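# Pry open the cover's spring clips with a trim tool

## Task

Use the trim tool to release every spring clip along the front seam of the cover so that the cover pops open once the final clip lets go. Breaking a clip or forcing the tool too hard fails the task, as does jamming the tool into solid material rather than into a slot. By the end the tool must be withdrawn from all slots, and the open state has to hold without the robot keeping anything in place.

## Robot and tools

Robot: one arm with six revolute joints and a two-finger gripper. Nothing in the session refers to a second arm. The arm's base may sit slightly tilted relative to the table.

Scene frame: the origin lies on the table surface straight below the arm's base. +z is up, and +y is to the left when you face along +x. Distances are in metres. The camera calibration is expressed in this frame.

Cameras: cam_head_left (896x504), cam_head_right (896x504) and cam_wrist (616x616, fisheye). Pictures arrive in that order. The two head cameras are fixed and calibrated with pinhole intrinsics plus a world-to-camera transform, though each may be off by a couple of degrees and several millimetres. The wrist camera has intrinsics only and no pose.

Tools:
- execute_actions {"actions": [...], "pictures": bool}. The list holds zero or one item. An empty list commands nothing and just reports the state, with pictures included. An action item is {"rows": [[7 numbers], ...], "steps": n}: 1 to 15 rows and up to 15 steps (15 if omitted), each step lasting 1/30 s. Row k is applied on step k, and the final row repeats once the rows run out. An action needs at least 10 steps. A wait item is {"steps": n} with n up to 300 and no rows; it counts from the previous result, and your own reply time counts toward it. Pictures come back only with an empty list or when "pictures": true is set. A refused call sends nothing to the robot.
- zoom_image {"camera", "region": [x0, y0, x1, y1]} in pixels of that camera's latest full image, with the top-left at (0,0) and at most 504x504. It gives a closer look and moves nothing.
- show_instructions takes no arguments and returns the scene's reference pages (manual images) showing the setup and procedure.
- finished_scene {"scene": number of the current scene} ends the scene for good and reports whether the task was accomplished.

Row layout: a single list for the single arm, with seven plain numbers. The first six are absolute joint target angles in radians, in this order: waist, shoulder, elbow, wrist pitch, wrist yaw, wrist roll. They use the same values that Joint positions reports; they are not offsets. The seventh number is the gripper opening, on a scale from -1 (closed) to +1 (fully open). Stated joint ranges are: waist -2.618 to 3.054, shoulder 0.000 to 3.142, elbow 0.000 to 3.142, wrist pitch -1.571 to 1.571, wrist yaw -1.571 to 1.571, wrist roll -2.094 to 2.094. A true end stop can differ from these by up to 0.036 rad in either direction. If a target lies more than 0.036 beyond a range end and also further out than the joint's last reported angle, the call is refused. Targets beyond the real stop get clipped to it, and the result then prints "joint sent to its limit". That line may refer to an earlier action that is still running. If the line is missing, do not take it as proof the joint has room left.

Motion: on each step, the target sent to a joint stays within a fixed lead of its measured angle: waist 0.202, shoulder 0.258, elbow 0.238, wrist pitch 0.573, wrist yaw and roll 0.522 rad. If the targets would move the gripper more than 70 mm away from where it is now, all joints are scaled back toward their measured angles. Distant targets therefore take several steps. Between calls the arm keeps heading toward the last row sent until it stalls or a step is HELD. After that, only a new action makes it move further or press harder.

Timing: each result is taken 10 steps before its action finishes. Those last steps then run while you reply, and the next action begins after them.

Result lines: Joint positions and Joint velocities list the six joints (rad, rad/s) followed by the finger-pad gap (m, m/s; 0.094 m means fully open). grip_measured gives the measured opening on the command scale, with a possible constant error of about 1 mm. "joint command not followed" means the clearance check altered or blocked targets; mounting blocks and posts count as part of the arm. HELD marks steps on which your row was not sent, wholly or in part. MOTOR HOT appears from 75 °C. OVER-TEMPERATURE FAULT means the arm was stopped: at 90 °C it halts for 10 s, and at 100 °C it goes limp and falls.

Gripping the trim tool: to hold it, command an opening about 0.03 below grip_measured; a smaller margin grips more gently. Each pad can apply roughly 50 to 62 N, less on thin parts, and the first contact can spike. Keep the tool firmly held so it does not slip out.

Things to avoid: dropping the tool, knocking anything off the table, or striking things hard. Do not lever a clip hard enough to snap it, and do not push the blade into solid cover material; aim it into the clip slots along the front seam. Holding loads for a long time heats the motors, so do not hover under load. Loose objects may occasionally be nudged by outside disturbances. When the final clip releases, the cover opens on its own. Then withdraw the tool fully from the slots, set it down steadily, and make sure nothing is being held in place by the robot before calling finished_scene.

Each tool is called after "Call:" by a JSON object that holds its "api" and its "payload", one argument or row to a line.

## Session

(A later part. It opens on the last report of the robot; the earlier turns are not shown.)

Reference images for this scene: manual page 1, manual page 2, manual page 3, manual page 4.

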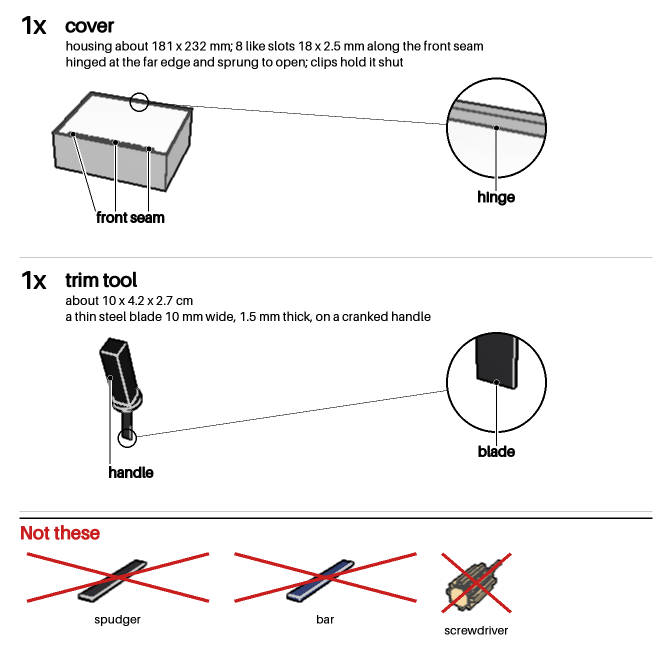

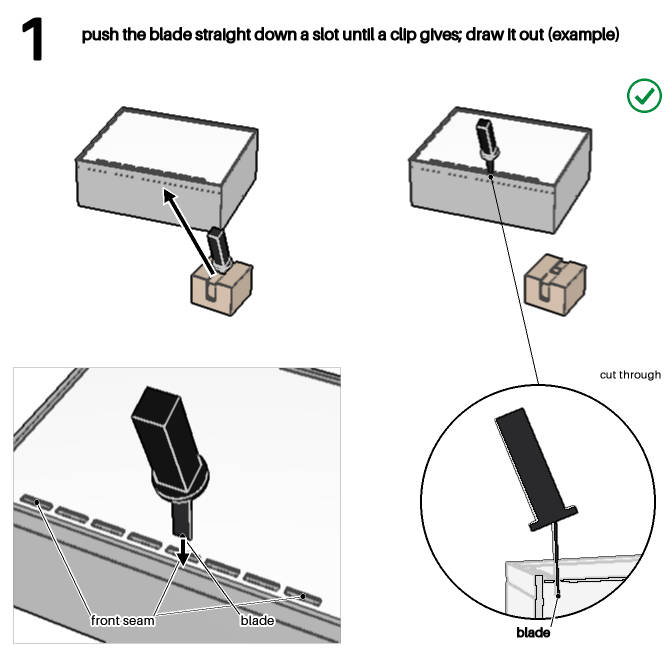

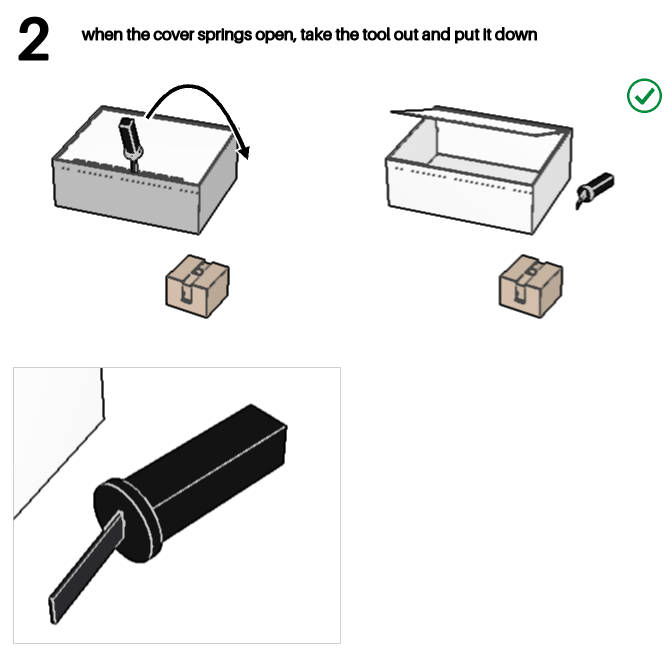

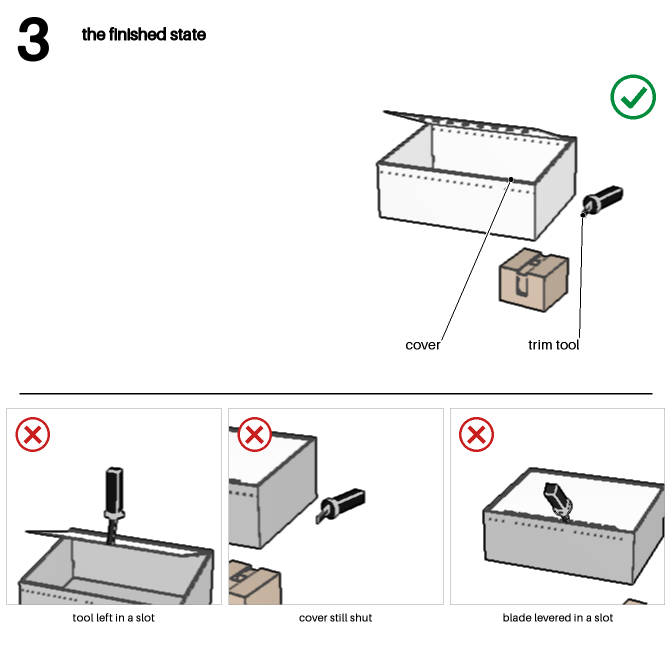

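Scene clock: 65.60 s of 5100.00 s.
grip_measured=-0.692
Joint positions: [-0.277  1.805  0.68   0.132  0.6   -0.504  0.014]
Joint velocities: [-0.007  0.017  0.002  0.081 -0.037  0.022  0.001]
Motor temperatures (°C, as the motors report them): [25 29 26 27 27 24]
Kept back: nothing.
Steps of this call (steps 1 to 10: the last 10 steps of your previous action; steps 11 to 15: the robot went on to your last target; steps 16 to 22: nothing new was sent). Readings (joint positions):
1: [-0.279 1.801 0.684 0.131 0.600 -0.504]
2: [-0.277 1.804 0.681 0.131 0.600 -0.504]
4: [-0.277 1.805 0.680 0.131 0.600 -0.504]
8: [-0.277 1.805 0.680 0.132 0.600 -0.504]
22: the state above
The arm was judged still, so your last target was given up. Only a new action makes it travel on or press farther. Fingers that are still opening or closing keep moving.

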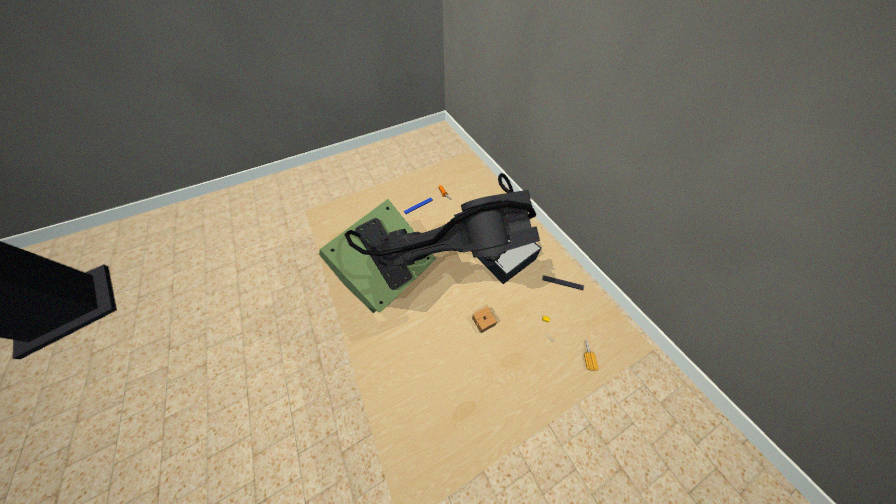

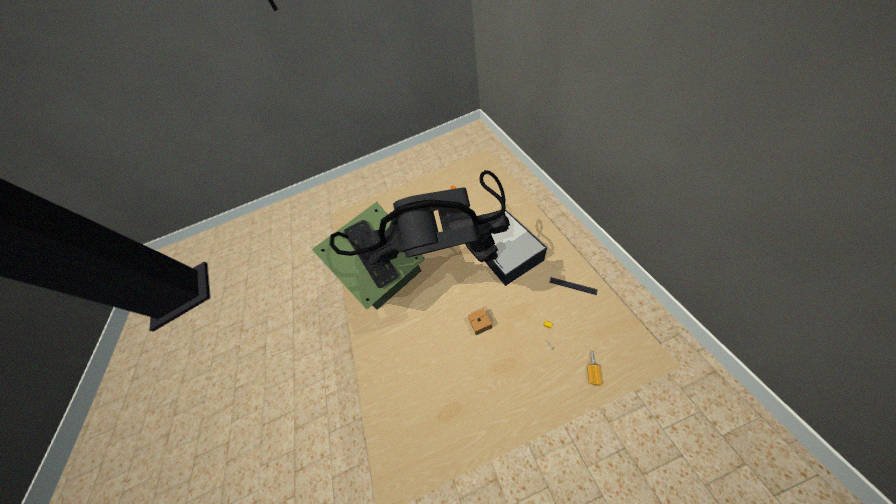

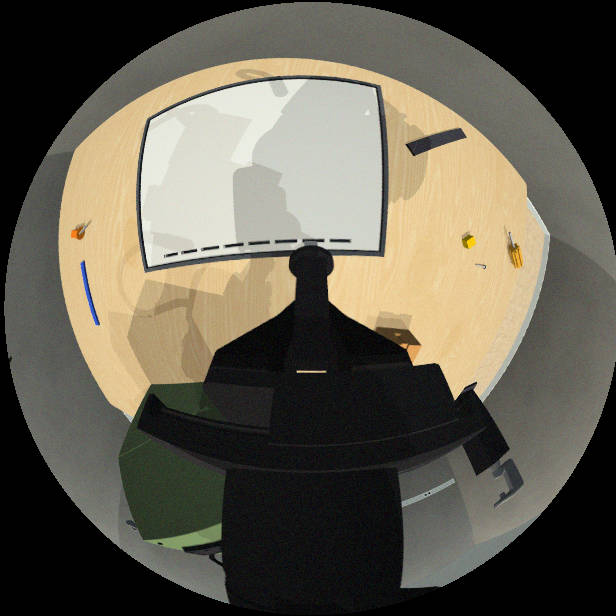

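Call:
{"api": "execute_actions", "payload": {
  "actions": [
    {"rows":[[-0.288,1.805,0.680,0.156,0.600,-0.504,-0.75],[-0.287,1.805,0.680,0.154,0.600,-0.504,-0.75],[-0.285,1.805,0.680,0.152,0.600,-0.504,-0.75]],"steps":12}
  ]
}}

Call:
{"api": "execute_actions", "payload": {
  "actions": [
    {"steps":22}
  ],
  "pictures": true
}}

Call:
{"api": "zoom_image", "payload": {
  "camera": "cam_wrist",
  "region": [270, 210, 350, 260]
}}

Scene clock: 67.63 s of 5100.00 s.
grip_measured=-0.692
Joint positions: [-0.279  1.805  0.68   0.134  0.6   -0.504  0.014]
Joint velocities: [-0.066 -0.017 -0.002  0.066  0.051  0.037 -0.   ]
Motor temperatures (°C, as the motors report them): [25 29 26 27 27 24]
Steps of this call (steps 1 to 59: nothing new was sent; steps 60 to 61: the first 2 steps of this action). Readings (joint positions):
60: [-0.278 1.805 0.680 0.133 0.600 -0.504]
61: the state above

Scene clock: 68.37 s of 5100.00 s.
grip_measured=-0.692
Joint positions: [-0.282  1.805  0.68   0.136  0.6   -0.504  0.014]
Joint velocities: [ 0.002  0.007  0.002 -0.051 -0.007 -0.022  0.   ]
Motor temperatures (°C, as the motors report them): [25 29 26 27 27 24]
Kept back: nothing.
Steps of this call (steps 1 to 10: the last 10 steps of your previous action; steps 11 to 15: the robot went on to your last target; steps 16 to 22: nothing new was sent). Readings (joint positions):
1: [-0.280 1.805 0.680 0.135 0.600 -0.504]
2: [-0.281 1.805 0.680 0.135 0.600 -0.504]
4: [-0.282 1.805 0.680 0.136 0.600 -0.504]
8: [-0.282 1.805 0.680 0.136 0.600 -0.504]
22: the state above
The arm was judged still, so your last target was given up. Only a new action makes it travel on or press farther. Fingers that are still opening or closing keep moving.

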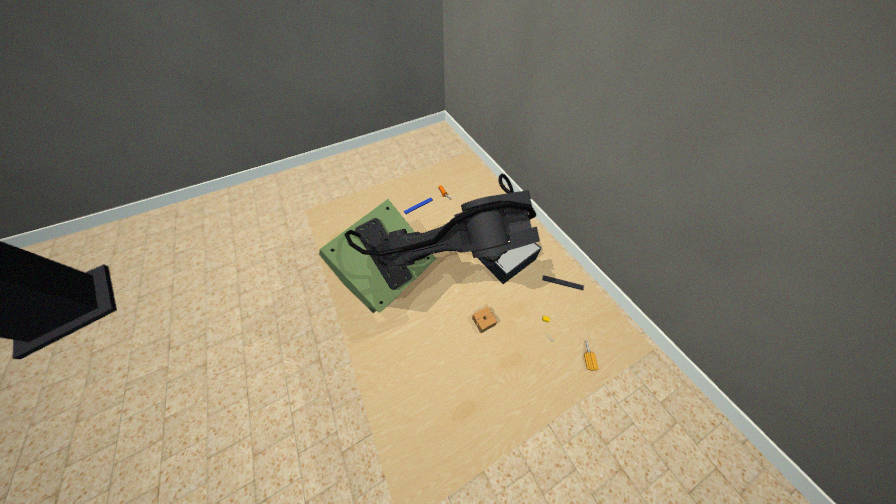

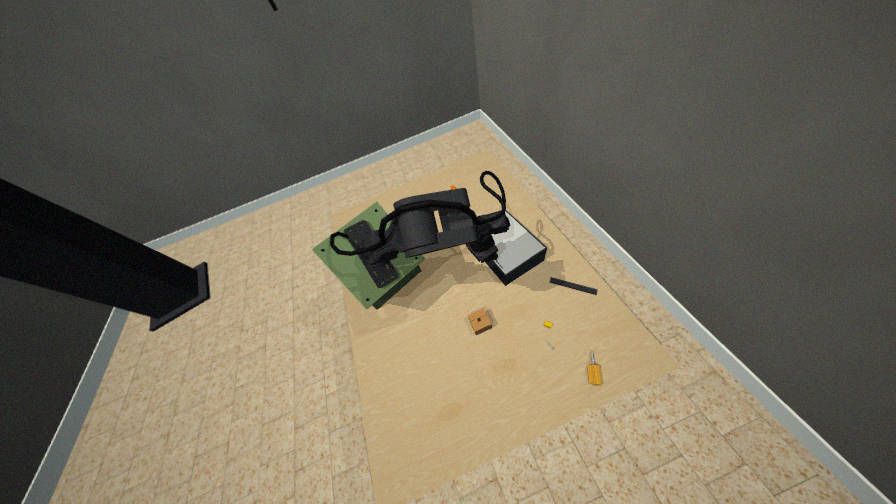

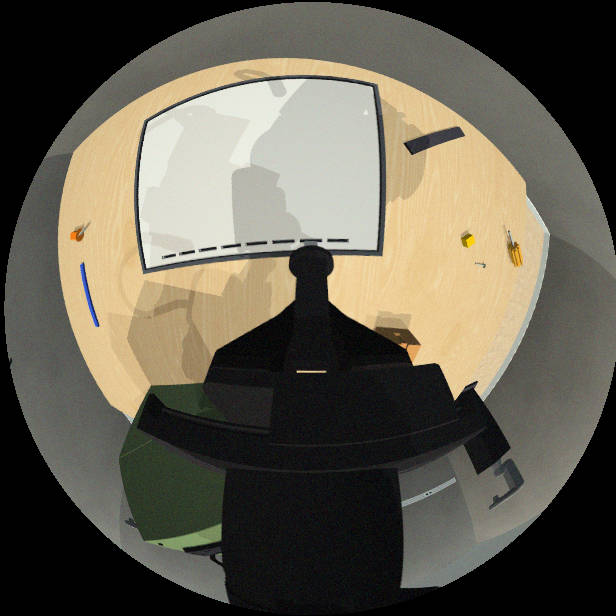

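Region (270, 210, 350, 260) of cam_wrist's 616x616 image, scaled by 6.300, with more detail than that image has; it fills the top 315 rows of this view, and the rest is white.

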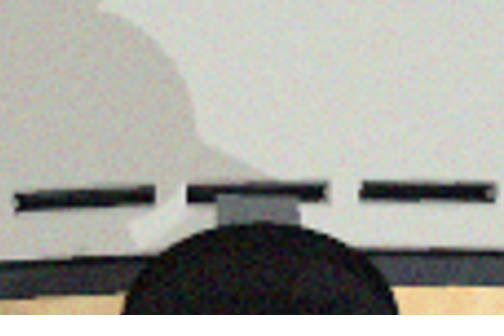

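Call:
{"api": "execute_actions", "payload": {
  "actions": [
    {"rows":[[-0.282,1.805,0.680,0.165,0.600,-0.520,-0.75],[-0.282,1.805,0.680,0.162,0.600,-0.518,-0.75],[-0.282,1.805,0.680,0.159,0.600,-0.517,-0.75]],"steps":12}
  ]
}}

Call:
{"api": "execute_actions", "payload": {
  "actions": [
    {"steps":22}
  ],
  "pictures": true
}}

Call:
{"api": "zoom_image", "payload": {
  "camera": "cam_wrist",
  "region": [270, 210, 350, 260]
}}

Scene clock: 68.97 s of 5100.00 s.
grip_measured=-0.692
Joint positions: [-0.282  1.805  0.68   0.139  0.6   -0.506  0.014]
Joint velocities: [ 0.007  0.002  0.012  0.007  0.022 -0.007 -0.001]
Motor temperatures (°C, as the motors report them): [25 29 26 27 27 24]
Steps of this call (steps 1 to 16: nothing new was sent; steps 17 to 18: the first 2 steps of this action). Readings (joint positions):
17: [-0.282 1.805 0.680 0.138 0.600 -0.505]
18: the state above

Scene clock: 69.70 s of 5100.00 s.
grip_measured=-0.692
Joint positions: [-0.282  1.805  0.68   0.144  0.6   -0.509  0.014]
Joint velocities: [-0.017 -0.002 -0.012  0.007 -0.11  -0.11  -0.   ]
Motor temperatures (°C, as the motors report them): [25 29 26 27 27 24]
Kept back: nothing.
Steps of this call (steps 1 to 10: the last 10 steps of your previous action; steps 11 to 15: the robot went on to your last target; steps 16 to 22: nothing new was sent). Readings (joint positions):
1: [-0.282 1.805 0.680 0.141 0.600 -0.507]
2: [-0.282 1.805 0.680 0.142 0.600 -0.507]
4: [-0.282 1.805 0.680 0.143 0.600 -0.507]
8: [-0.282 1.805 0.680 0.143 0.600 -0.508]
22: the state above
The arm was judged still, so your last target was given up. Only a new action makes it travel on or press farther. Fingers that are still opening or closing keep moving.

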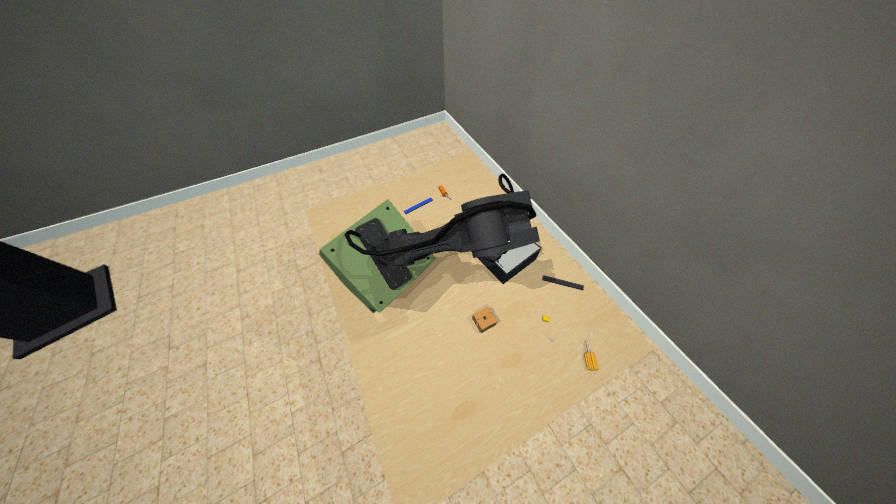

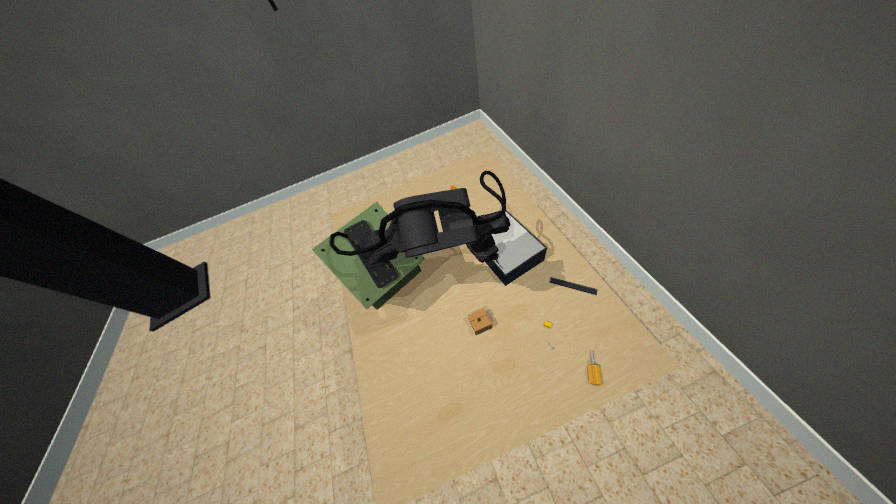

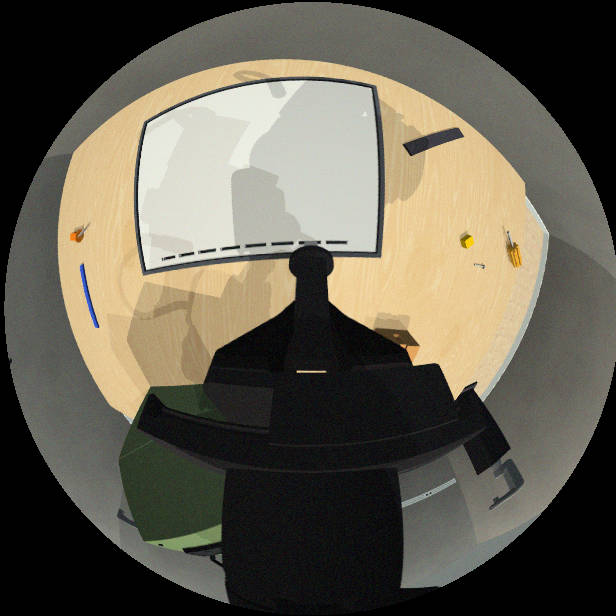

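Region (270, 210, 350, 260) of cam_wrist's 616x616 image, scaled by 6.300, with more detail than that image has; it fills the top 315 rows of this view, and the rest is white.

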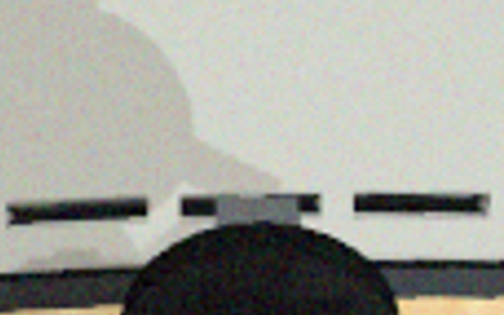

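Call:
{"api": "execute_actions", "payload": {
  "actions": [
    {"rows":[[-0.282,1.805,0.680,0.120,0.600,-0.512,-0.75],[-0.282,1.805,0.680,0.123,0.600,-0.512,-0.75],[-0.282,1.805,0.680,0.126,0.600,-0.512,-0.75]],"steps":12}
  ]
}}

Call:
{"api": "execute_actions", "payload": {
  "actions": [
    {"steps":22}
  ],
  "pictures": true
}}

Call:
{"api": "zoom_image", "payload": {
  "camera": "cam_wrist",
  "region": [270, 210, 350, 260]
}}

Scene clock: 70.27 s of 5100.00 s.
grip_measured=-0.692
Joint positions: [-0.282  1.805  0.68   0.143  0.6   -0.509  0.014]
Joint velocities: [ 0.017 -0.012  0.027 -0.022  0.007  0.037  0.   ]
Motor temperatures (°C, as the motors report them): [25 29 26 27 27 24]
Steps of this call (steps 1 to 15: nothing new was sent; steps 16 to 17: the first 2 steps of this action). Readings (joint positions):
16: [-0.282 1.805 0.680 0.143 0.600 -0.509]
17: the state above

Scene clock: 71.00 s of 5100.00 s.
grip_measured=-0.692
Joint positions: [-0.282  1.805  0.68   0.143  0.6   -0.509  0.014]
Joint velocities: [-0.007  0.002 -0.007 -0.007 -0.095 -0.037 -0.001]
Motor temperatures (°C, as the motors report them): [25 29 26 27 27 24]
Kept back: nothing.
Steps of this call (steps 1 to 10: the last 10 steps of your previous action; steps 11 to 15: the robot went on to your last target; steps 16 to 22: nothing new was sent). Readings (joint positions):
1: [-0.282 1.805 0.680 0.143 0.600 -0.509]
2: [-0.282 1.805 0.680 0.143 0.600 -0.509]
4: [-0.282 1.805 0.680 0.143 0.600 -0.509]
8: [-0.282 1.805 0.680 0.143 0.600 -0.509]
22: the state above
The arm was judged still, so your last target was given up. Only a new action makes it travel on or press farther. Fingers that are still opening or closing keep moving.

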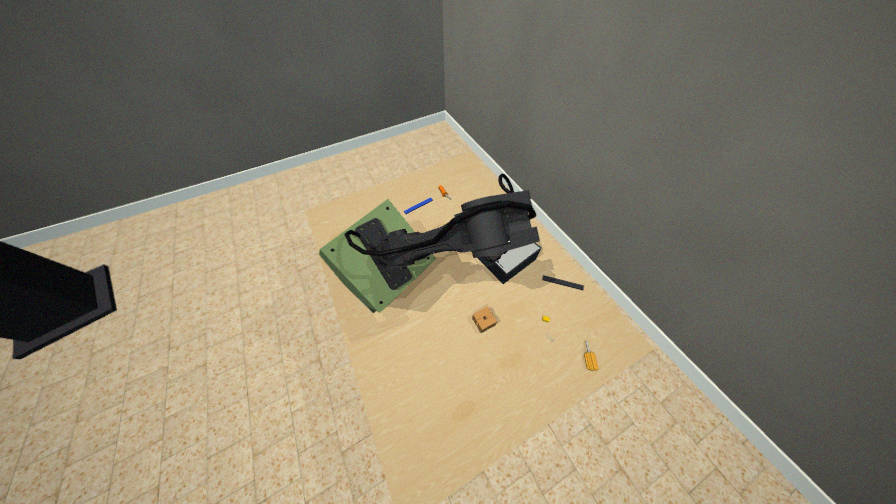

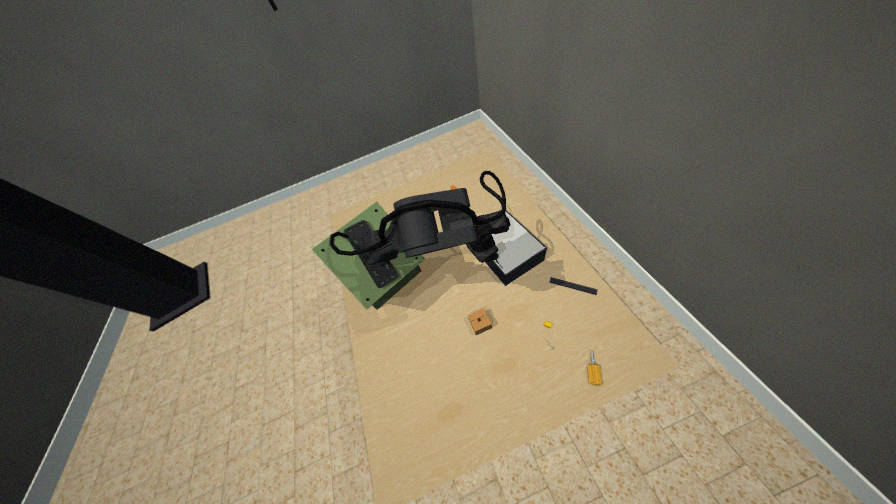

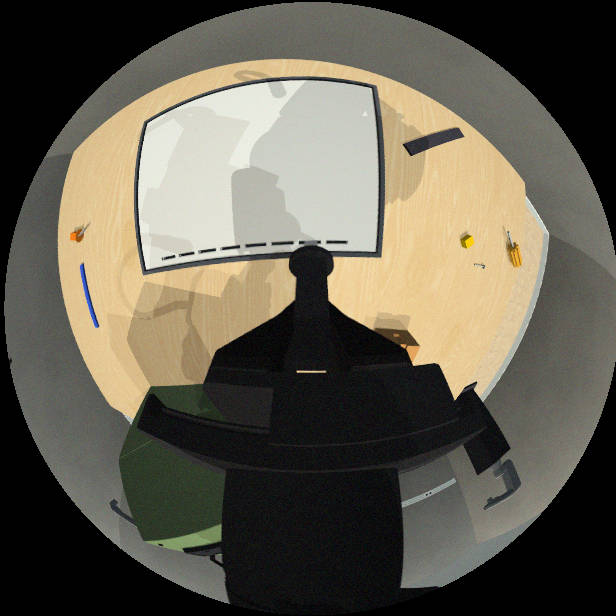

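Region (270, 210, 350, 260) of cam_wrist's 616x616 image, scaled by 6.300, with more detail than that image has; it fills the top 315 rows of this view, and the rest is white.

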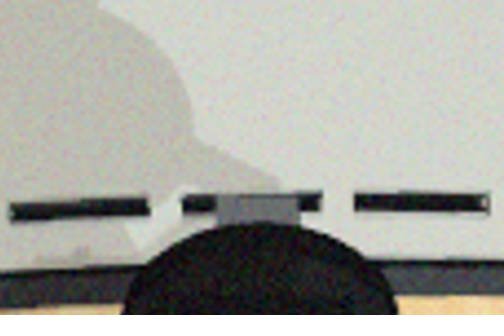

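Call:
{"api": "execute_actions", "payload": {
  "actions": [
    {"rows":[[-0.282,1.805,0.680,0.112,0.600,-0.512,-0.75],[-0.282,1.805,0.680,0.116,0.600,-0.512,-0.75],[-0.282,1.805,0.680,0.118,0.600,-0.512,-0.75]],"steps":12}
  ]
}}

Call:
{"api": "execute_actions", "payload": {
  "actions": [
    {"steps":22}
  ],
  "pictures": true
}}

Call:
{"api": "zoom_image", "payload": {
  "camera": "cam_wrist",
  "region": [270, 210, 350, 260]
}}

Scene clock: 71.50 s of 5100.00 s.
grip_measured=-0.692
Joint positions: [-0.282  1.805  0.68   0.14   0.6   -0.509  0.014]
Joint velocities: [-0.002 -0.012 -0.002  0.051  0.081 -0.007 -0.   ]
Motor temperatures (°C, as the motors report them): [25 29 26 27 27 24]
Steps of this call (steps 1 to 13: nothing new was sent; steps 14 to 15: the first 2 steps of this action). Readings (joint positions):
14: [-0.282 1.805 0.680 0.141 0.600 -0.509]
15: the state above

Scene clock: 72.23 s of 5100.00 s.
grip_measured=-0.692
Joint positions: [-0.282  1.805  0.68   0.137  0.6   -0.509  0.014]
Joint velocities: [-0.002  0.002  0.007  0.066  0.037 -0.095  0.001]
Motor temperatures (°C, as the motors report them): [25 29 26 27 27 24]
Kept back: nothing.
Steps of this call (steps 1 to 10: the last 10 steps of your previous action; steps 11 to 15: the robot went on to your last target; steps 16 to 22: nothing new was sent). Readings (joint positions):
1: [-0.282 1.805 0.680 0.139 0.600 -0.509]
2: [-0.282 1.805 0.680 0.138 0.600 -0.509]
4: [-0.282 1.805 0.680 0.138 0.600 -0.509]
8: [-0.282 1.805 0.680 0.137 0.600 -0.509]
22: the state above
The arm was judged still, so your last target was given up. Only a new action makes it travel on or press farther. Fingers that are still opening or closing keep moving.

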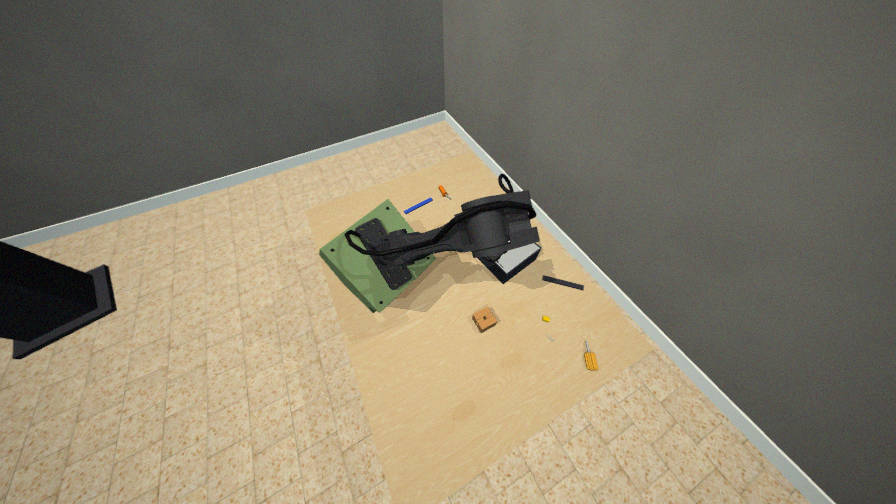

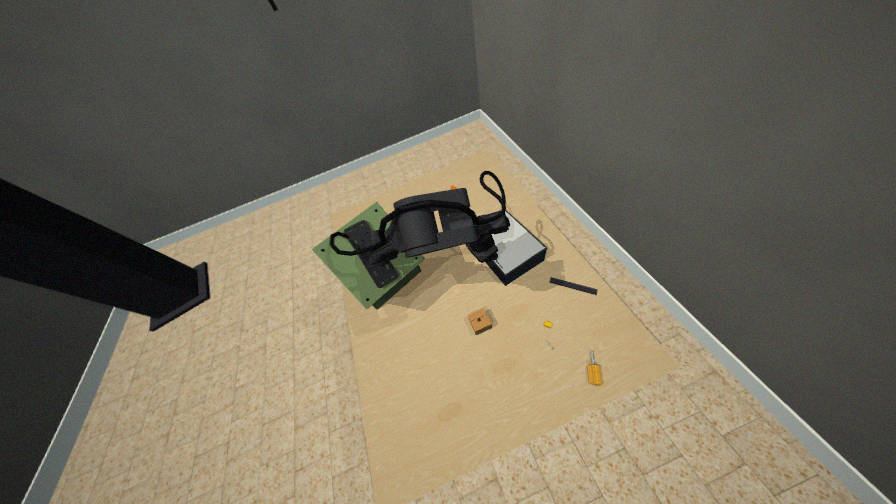

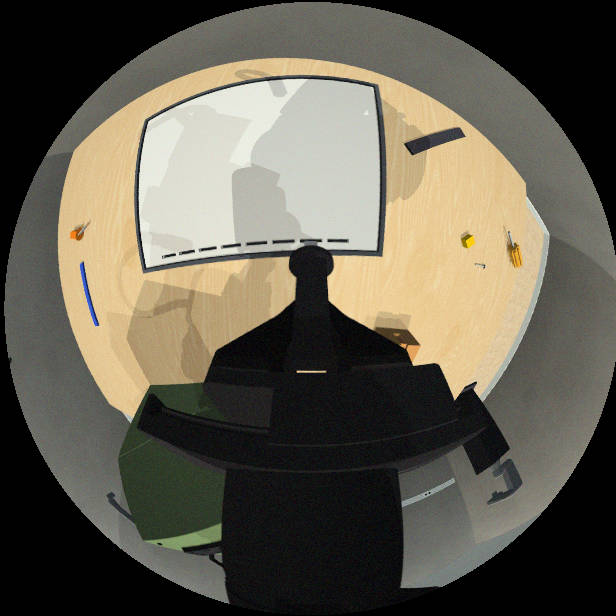

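Region (270, 210, 350, 260) of cam_wrist's 616x616 image, scaled by 6.300, with more detail than that image has; it fills the top 315 rows of this view, and the rest is white.

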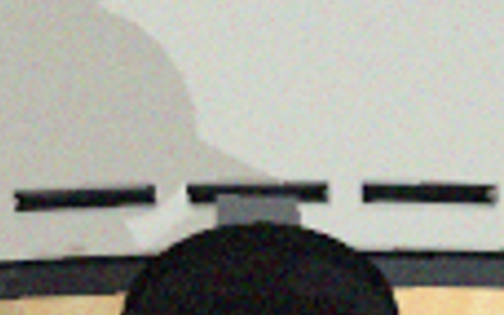

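Call:
{"api": "execute_actions", "payload": {
  "actions": [
    {"rows":[[-0.285,1.805,0.680,0.155,0.595,-0.515,-0.75],[-0.287,1.833,0.680,0.160,0.592,-0.517,-0.75],[-0.289,1.833,0.680,0.163,0.590,-0.519,-0.75],[-0.290,1.830,0.680,0.165,0.590,-0.521,-0.75],[-0.291,1.828,0.680,0.166,0.590,-0.522,-0.75]],"steps":12}
  ]
}}

Call:
{"api": "execute_actions", "payload": {
  "actions": [
    {"steps":22}
  ],
  "pictures": true
}}

Call:
{"api": "zoom_image", "payload": {
  "camera": "cam_wrist",
  "region": [270, 210, 350, 260]
}}

Scene clock: 73.00 s of 5100.00 s.
grip_measured=-0.692
Joint positions: [-0.282  1.806  0.68   0.138  0.6   -0.509  0.014]
Joint velocities: [-0.002  0.046 -0.002  0.095  0.066  0.037  0.001]
Motor temperatures (°C, as the motors report them): [25 29 26 27 27 24]
Steps of this call (steps 1 to 21: nothing new was sent; steps 22 to 23: the first 2 steps of this action). Readings (joint positions):
22: [-0.282 1.805 0.680 0.137 0.600 -0.509]
23: the state above

Scene clock: 73.73 s of 5100.00 s.
grip_measured=-0.692
Joint positions: [-0.287  1.814  0.68   0.151  0.6   -0.514  0.014]
Joint velocities: [-0.007  0.002 -0.002  0.037  0.037 -0.007 -0.001]
Motor temperatures (°C, as the motors report them): [25 29 26 27 27 24]
Kept back: nothing.
Steps of this call (steps 1 to 10: the last 10 steps of your previous action; steps 11 to 22: the robot went on to your last target). Readings (joint positions):
1: [-0.282 1.809 0.680 0.142 0.600 -0.509]
2: [-0.282 1.811 0.680 0.143 0.600 -0.509]
4: [-0.283 1.814 0.680 0.144 0.600 -0.511]
8: [-0.287 1.814 0.680 0.148 0.600 -0.512]
22: the state above

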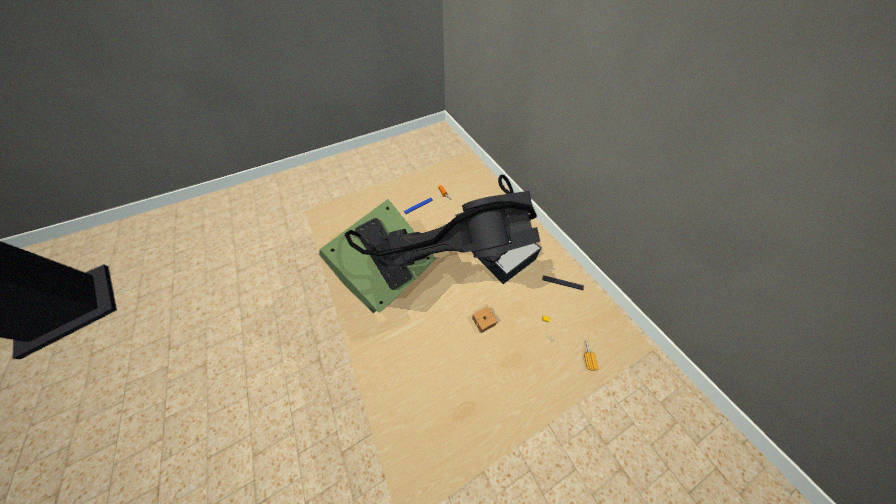

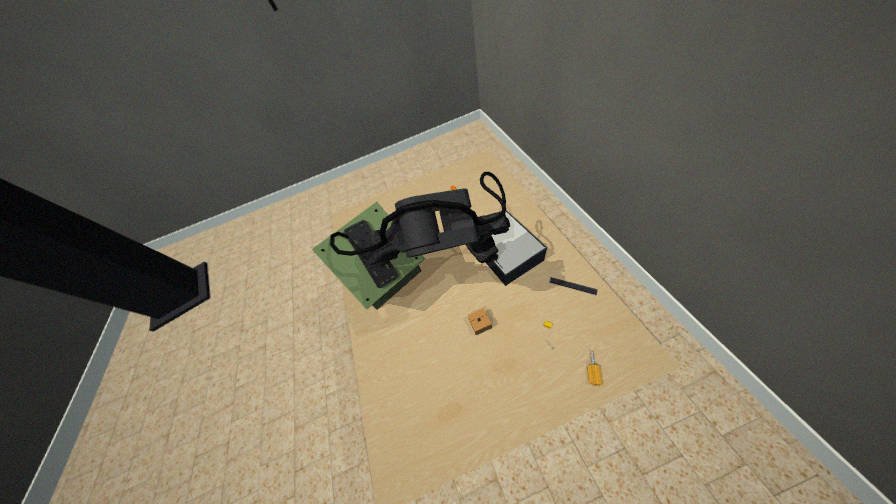

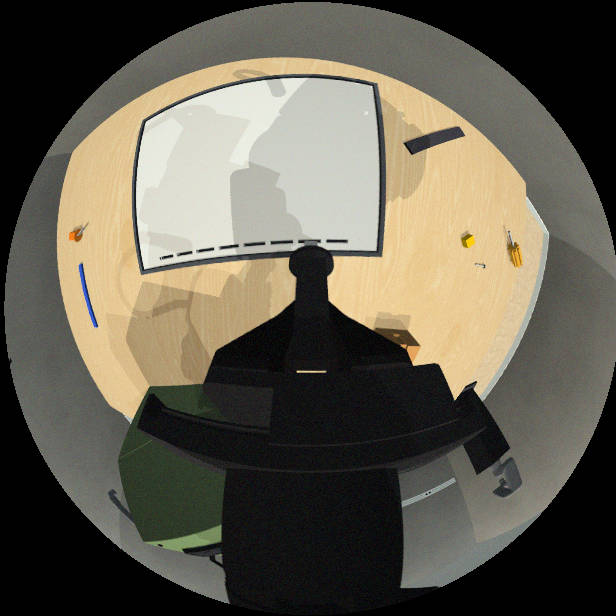

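Region (270, 210, 350, 260) of cam_wrist's 616x616 image, scaled by 6.300, with more detail than that image has; it fills the top 315 rows of this view, and the rest is white.

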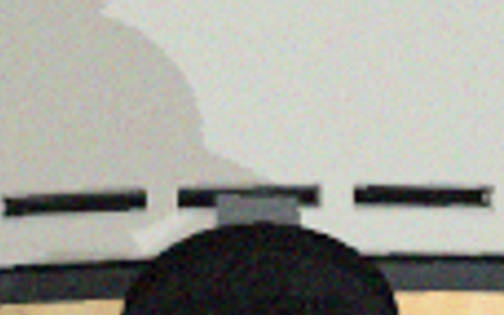

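Call:
{"api": "execute_actions", "payload": {
  "actions": [
    {"rows":[[-0.292,1.842,0.680,0.170,0.588,-0.524,-0.75],[-0.293,1.843,0.680,0.172,0.588,-0.525,-0.75],[-0.294,1.844,0.680,0.174,0.587,-0.526,-0.75],[-0.295,1.845,0.680,0.177,0.587,-0.527,-0.75],[-0.296,1.846,0.680,0.180,0.586,-0.528,-0.75],[-0.297,1.847,0.680,0.182,0.586,-0.529,-0.75],[-0.298,1.848,0.680,0.184,0.586,-0.530,-0.75],[-0.299,1.848,0.680,0.186,0.585,-0.531,-0.75],[-0.300,1.848,0.680,0.188,0.585,-0.532,-0.75],[-0.301,1.848,0.680,0.189,0.585,-0.533,-0.75],[-0.302,1.848,0.680,0.190,0.585,-0.534,-0.75]],"steps":15}
  ]
}}

Call:
{"api": "execute_actions", "payload": {
  "actions": [
    {"steps":22}
  ],
  "pictures": true
}}

Call:
{"api": "zoom_image", "payload": {
  "camera": "cam_wrist",
  "region": [270, 210, 350, 260]
}}

Scene clock: 74.77 s of 5100.00 s.
grip_measured=-0.692
Joint positions: [-0.287  1.826  0.68   0.16   0.599 -0.517  0.014]
Joint velocities: [ 0.007  0.066  0.002 -0.022 -0.037 -0.081 -0.001]
Motor temperatures (°C, as the motors report them): [25 29 26 27 27 24]
Steps of this call (steps 1 to 15: the robot went on to your last target; steps 16 to 26: nothing new was sent; steps 27 to 31: the first 5 steps of this action). Readings (joint positions):
27: [-0.287 1.815 0.680 0.151 0.600 -0.514]
28: [-0.287 1.817 0.680 0.154 0.600 -0.514]
30: [-0.287 1.824 0.680 0.157 0.600 -0.516]
31: the state above

Scene clock: 75.50 s of 5100.00 s.
grip_measured=-0.692
Joint positions: [-0.297  1.83   0.68   0.176  0.596 -0.526  0.014]
Joint velocities: [-0.012 -0.012  0.002 -0.007  0.081 -0.051  0.001]
Motor temperatures (°C, as the motors report them): [25 29 26 27 27 24]
Kept back: nothing.
Steps of this call (steps 1 to 10: the last 10 steps of your previous action; steps 11 to 22: the robot went on to your last target). Readings (joint positions):
1: [-0.288 1.828 0.680 0.163 0.598 -0.517]
2: [-0.289 1.829 0.680 0.165 0.598 -0.518]
4: [-0.292 1.830 0.680 0.169 0.597 -0.520]
8: [-0.297 1.830 0.680 0.175 0.596 -0.523]
22: the state above

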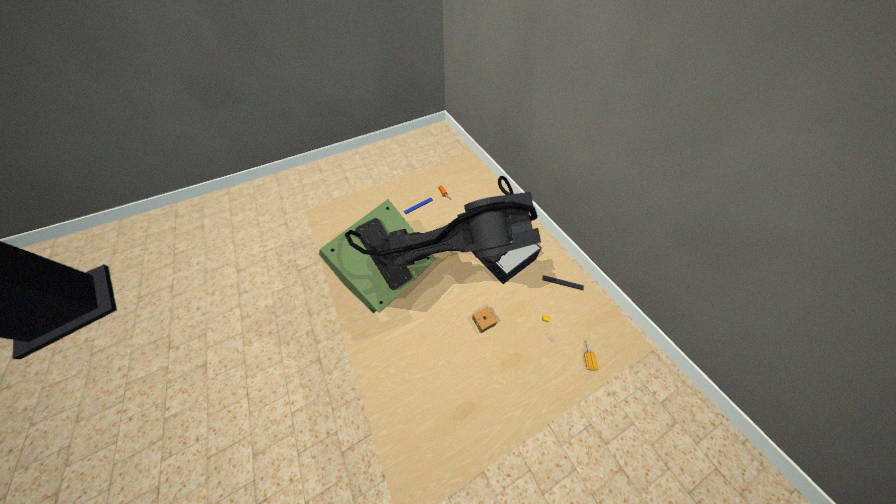

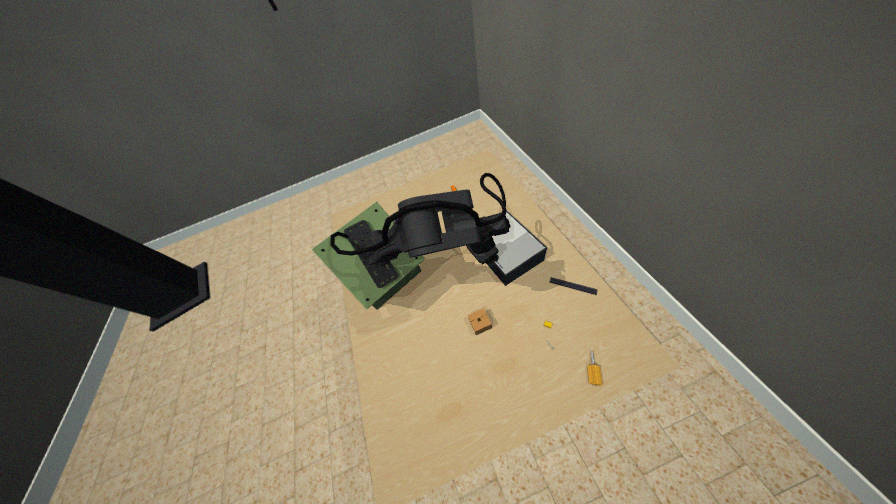

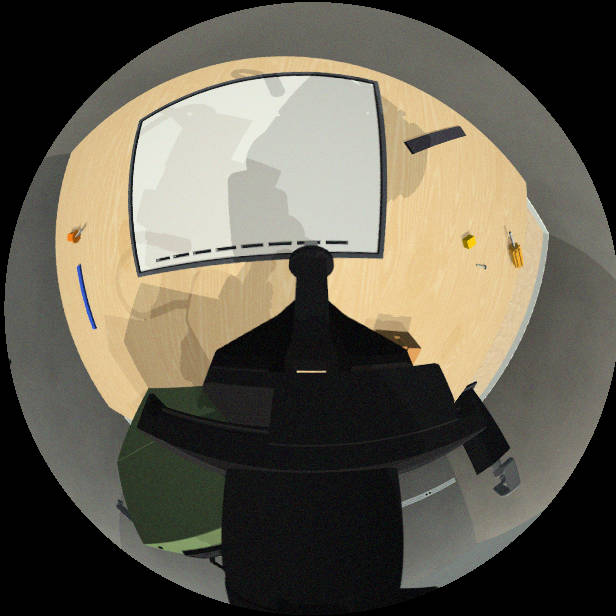

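Region (270, 210, 350, 260) of cam_wrist's 616x616 image, scaled by 6.300, with more detail than that image has; it fills the top 315 rows of this view, and the rest is white.

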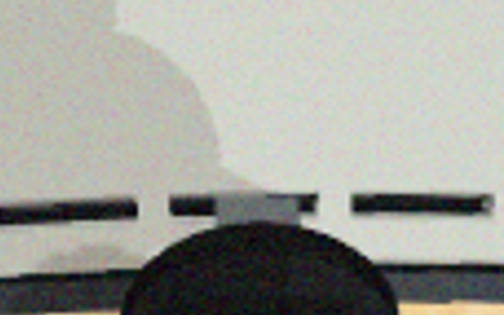

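Call:
{"api": "execute_actions", "payload": {
  "actions": [
    {"rows":[[-0.303,1.856,0.680,0.192,0.585,-0.536,-0.75],[-0.303,1.860,0.680,0.194,0.585,-0.537,-0.75],[-0.304,1.863,0.680,0.196,0.584,-0.538,-0.75],[-0.305,1.865,0.680,0.198,0.584,-0.539,-0.75],[-0.306,1.866,0.680,0.200,0.583,-0.540,-0.75],[-0.307,1.867,0.680,0.203,0.583,-0.541,-0.75],[-0.308,1.868,0.680,0.206,0.582,-0.542,-0.75],[-0.309,1.869,0.680,0.208,0.582,-0.543,-0.75],[-0.310,1.870,0.680,0.210,0.581,-0.544,-0.75]],"steps":15}
  ]
}}

Call:
{"api": "execute_actions", "payload": {
  "actions": [
    {"steps":22}
  ],
  "pictures": true
}}

Call:
{"api": "zoom_image", "payload": {
  "camera": "cam_wrist",
  "region": [270, 210, 350, 260]
}}

Scene clock: 76.37 s of 5100.00 s.
grip_measured=-0.692
Joint positions: [-0.297  1.843  0.68   0.186  0.595 -0.528  0.014]
Joint velocities: [ 0.002  0.1   -0.012  0.125 -0.066  0.022 -0.001]
Motor temperatures (°C, as the motors report them): [25 29 26 27 27 24]
Steps of this call (steps 1 to 15: the robot went on to your last target; steps 16 to 21: nothing new was sent; steps 22 to 26: the first 5 steps of this action). Readings (joint positions):
22: [-0.297 1.830 0.680 0.176 0.596 -0.526]
23: [-0.297 1.832 0.680 0.178 0.596 -0.527]
25: [-0.297 1.839 0.680 0.183 0.596 -0.528]
26: the state above

Scene clock: 77.10 s of 5100.00 s.
grip_measured=-0.692
Joint positions: [-0.303  1.852  0.68   0.201  0.589 -0.536  0.014]
Joint velocities: [-0.007  0.002 -0.002 -0.007 -0.022  0.11   0.   ]
Motor temperatures (°C, as the motors report them): [25 29 26 27 27 24]
Kept back: nothing.
Steps of this call (steps 1 to 10: the last 10 steps of your previous action; steps 11 to 22: the robot went on to your last target). Readings (joint positions):
1: [-0.297 1.846 0.680 0.189 0.594 -0.529]
2: [-0.297 1.848 0.680 0.192 0.594 -0.530]
4: [-0.299 1.851 0.680 0.196 0.592 -0.532]
8: [-0.303 1.852 0.680 0.201 0.590 -0.535]
22: the state above

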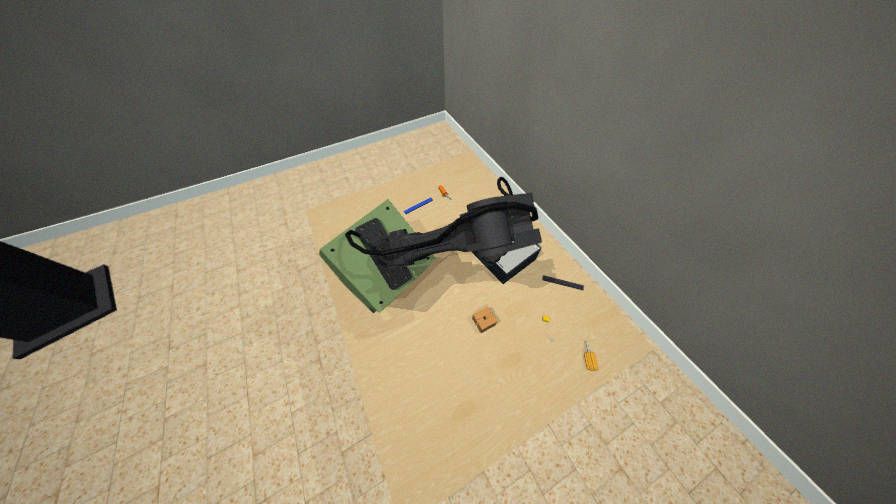

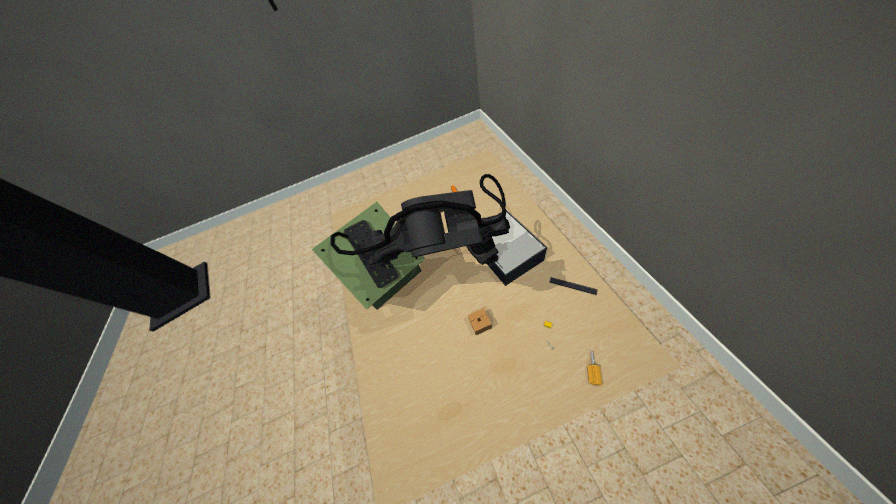

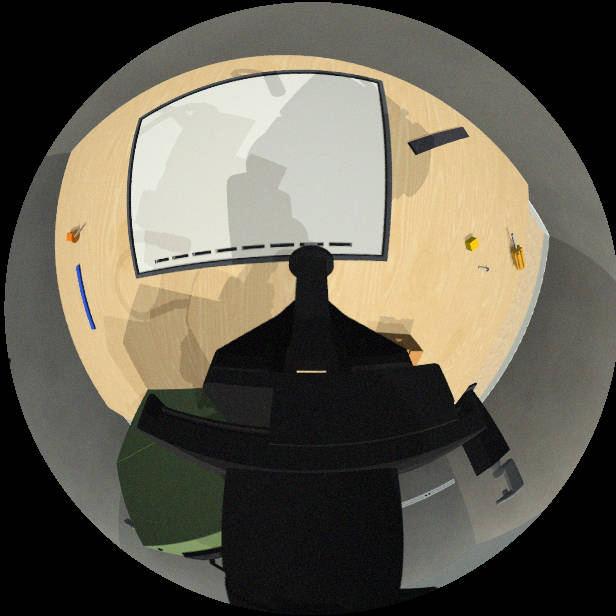

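Region (270, 210, 350, 260) of cam_wrist's 616x616 image, scaled by 6.300, with more detail than that image has; it fills the top 315 rows of this view, and the rest is white.

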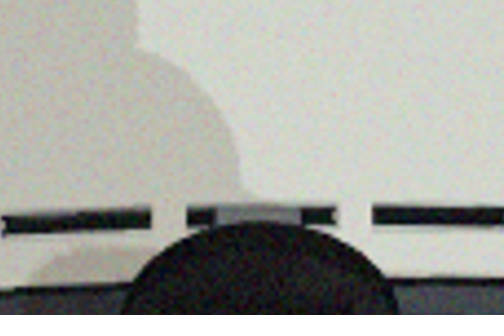

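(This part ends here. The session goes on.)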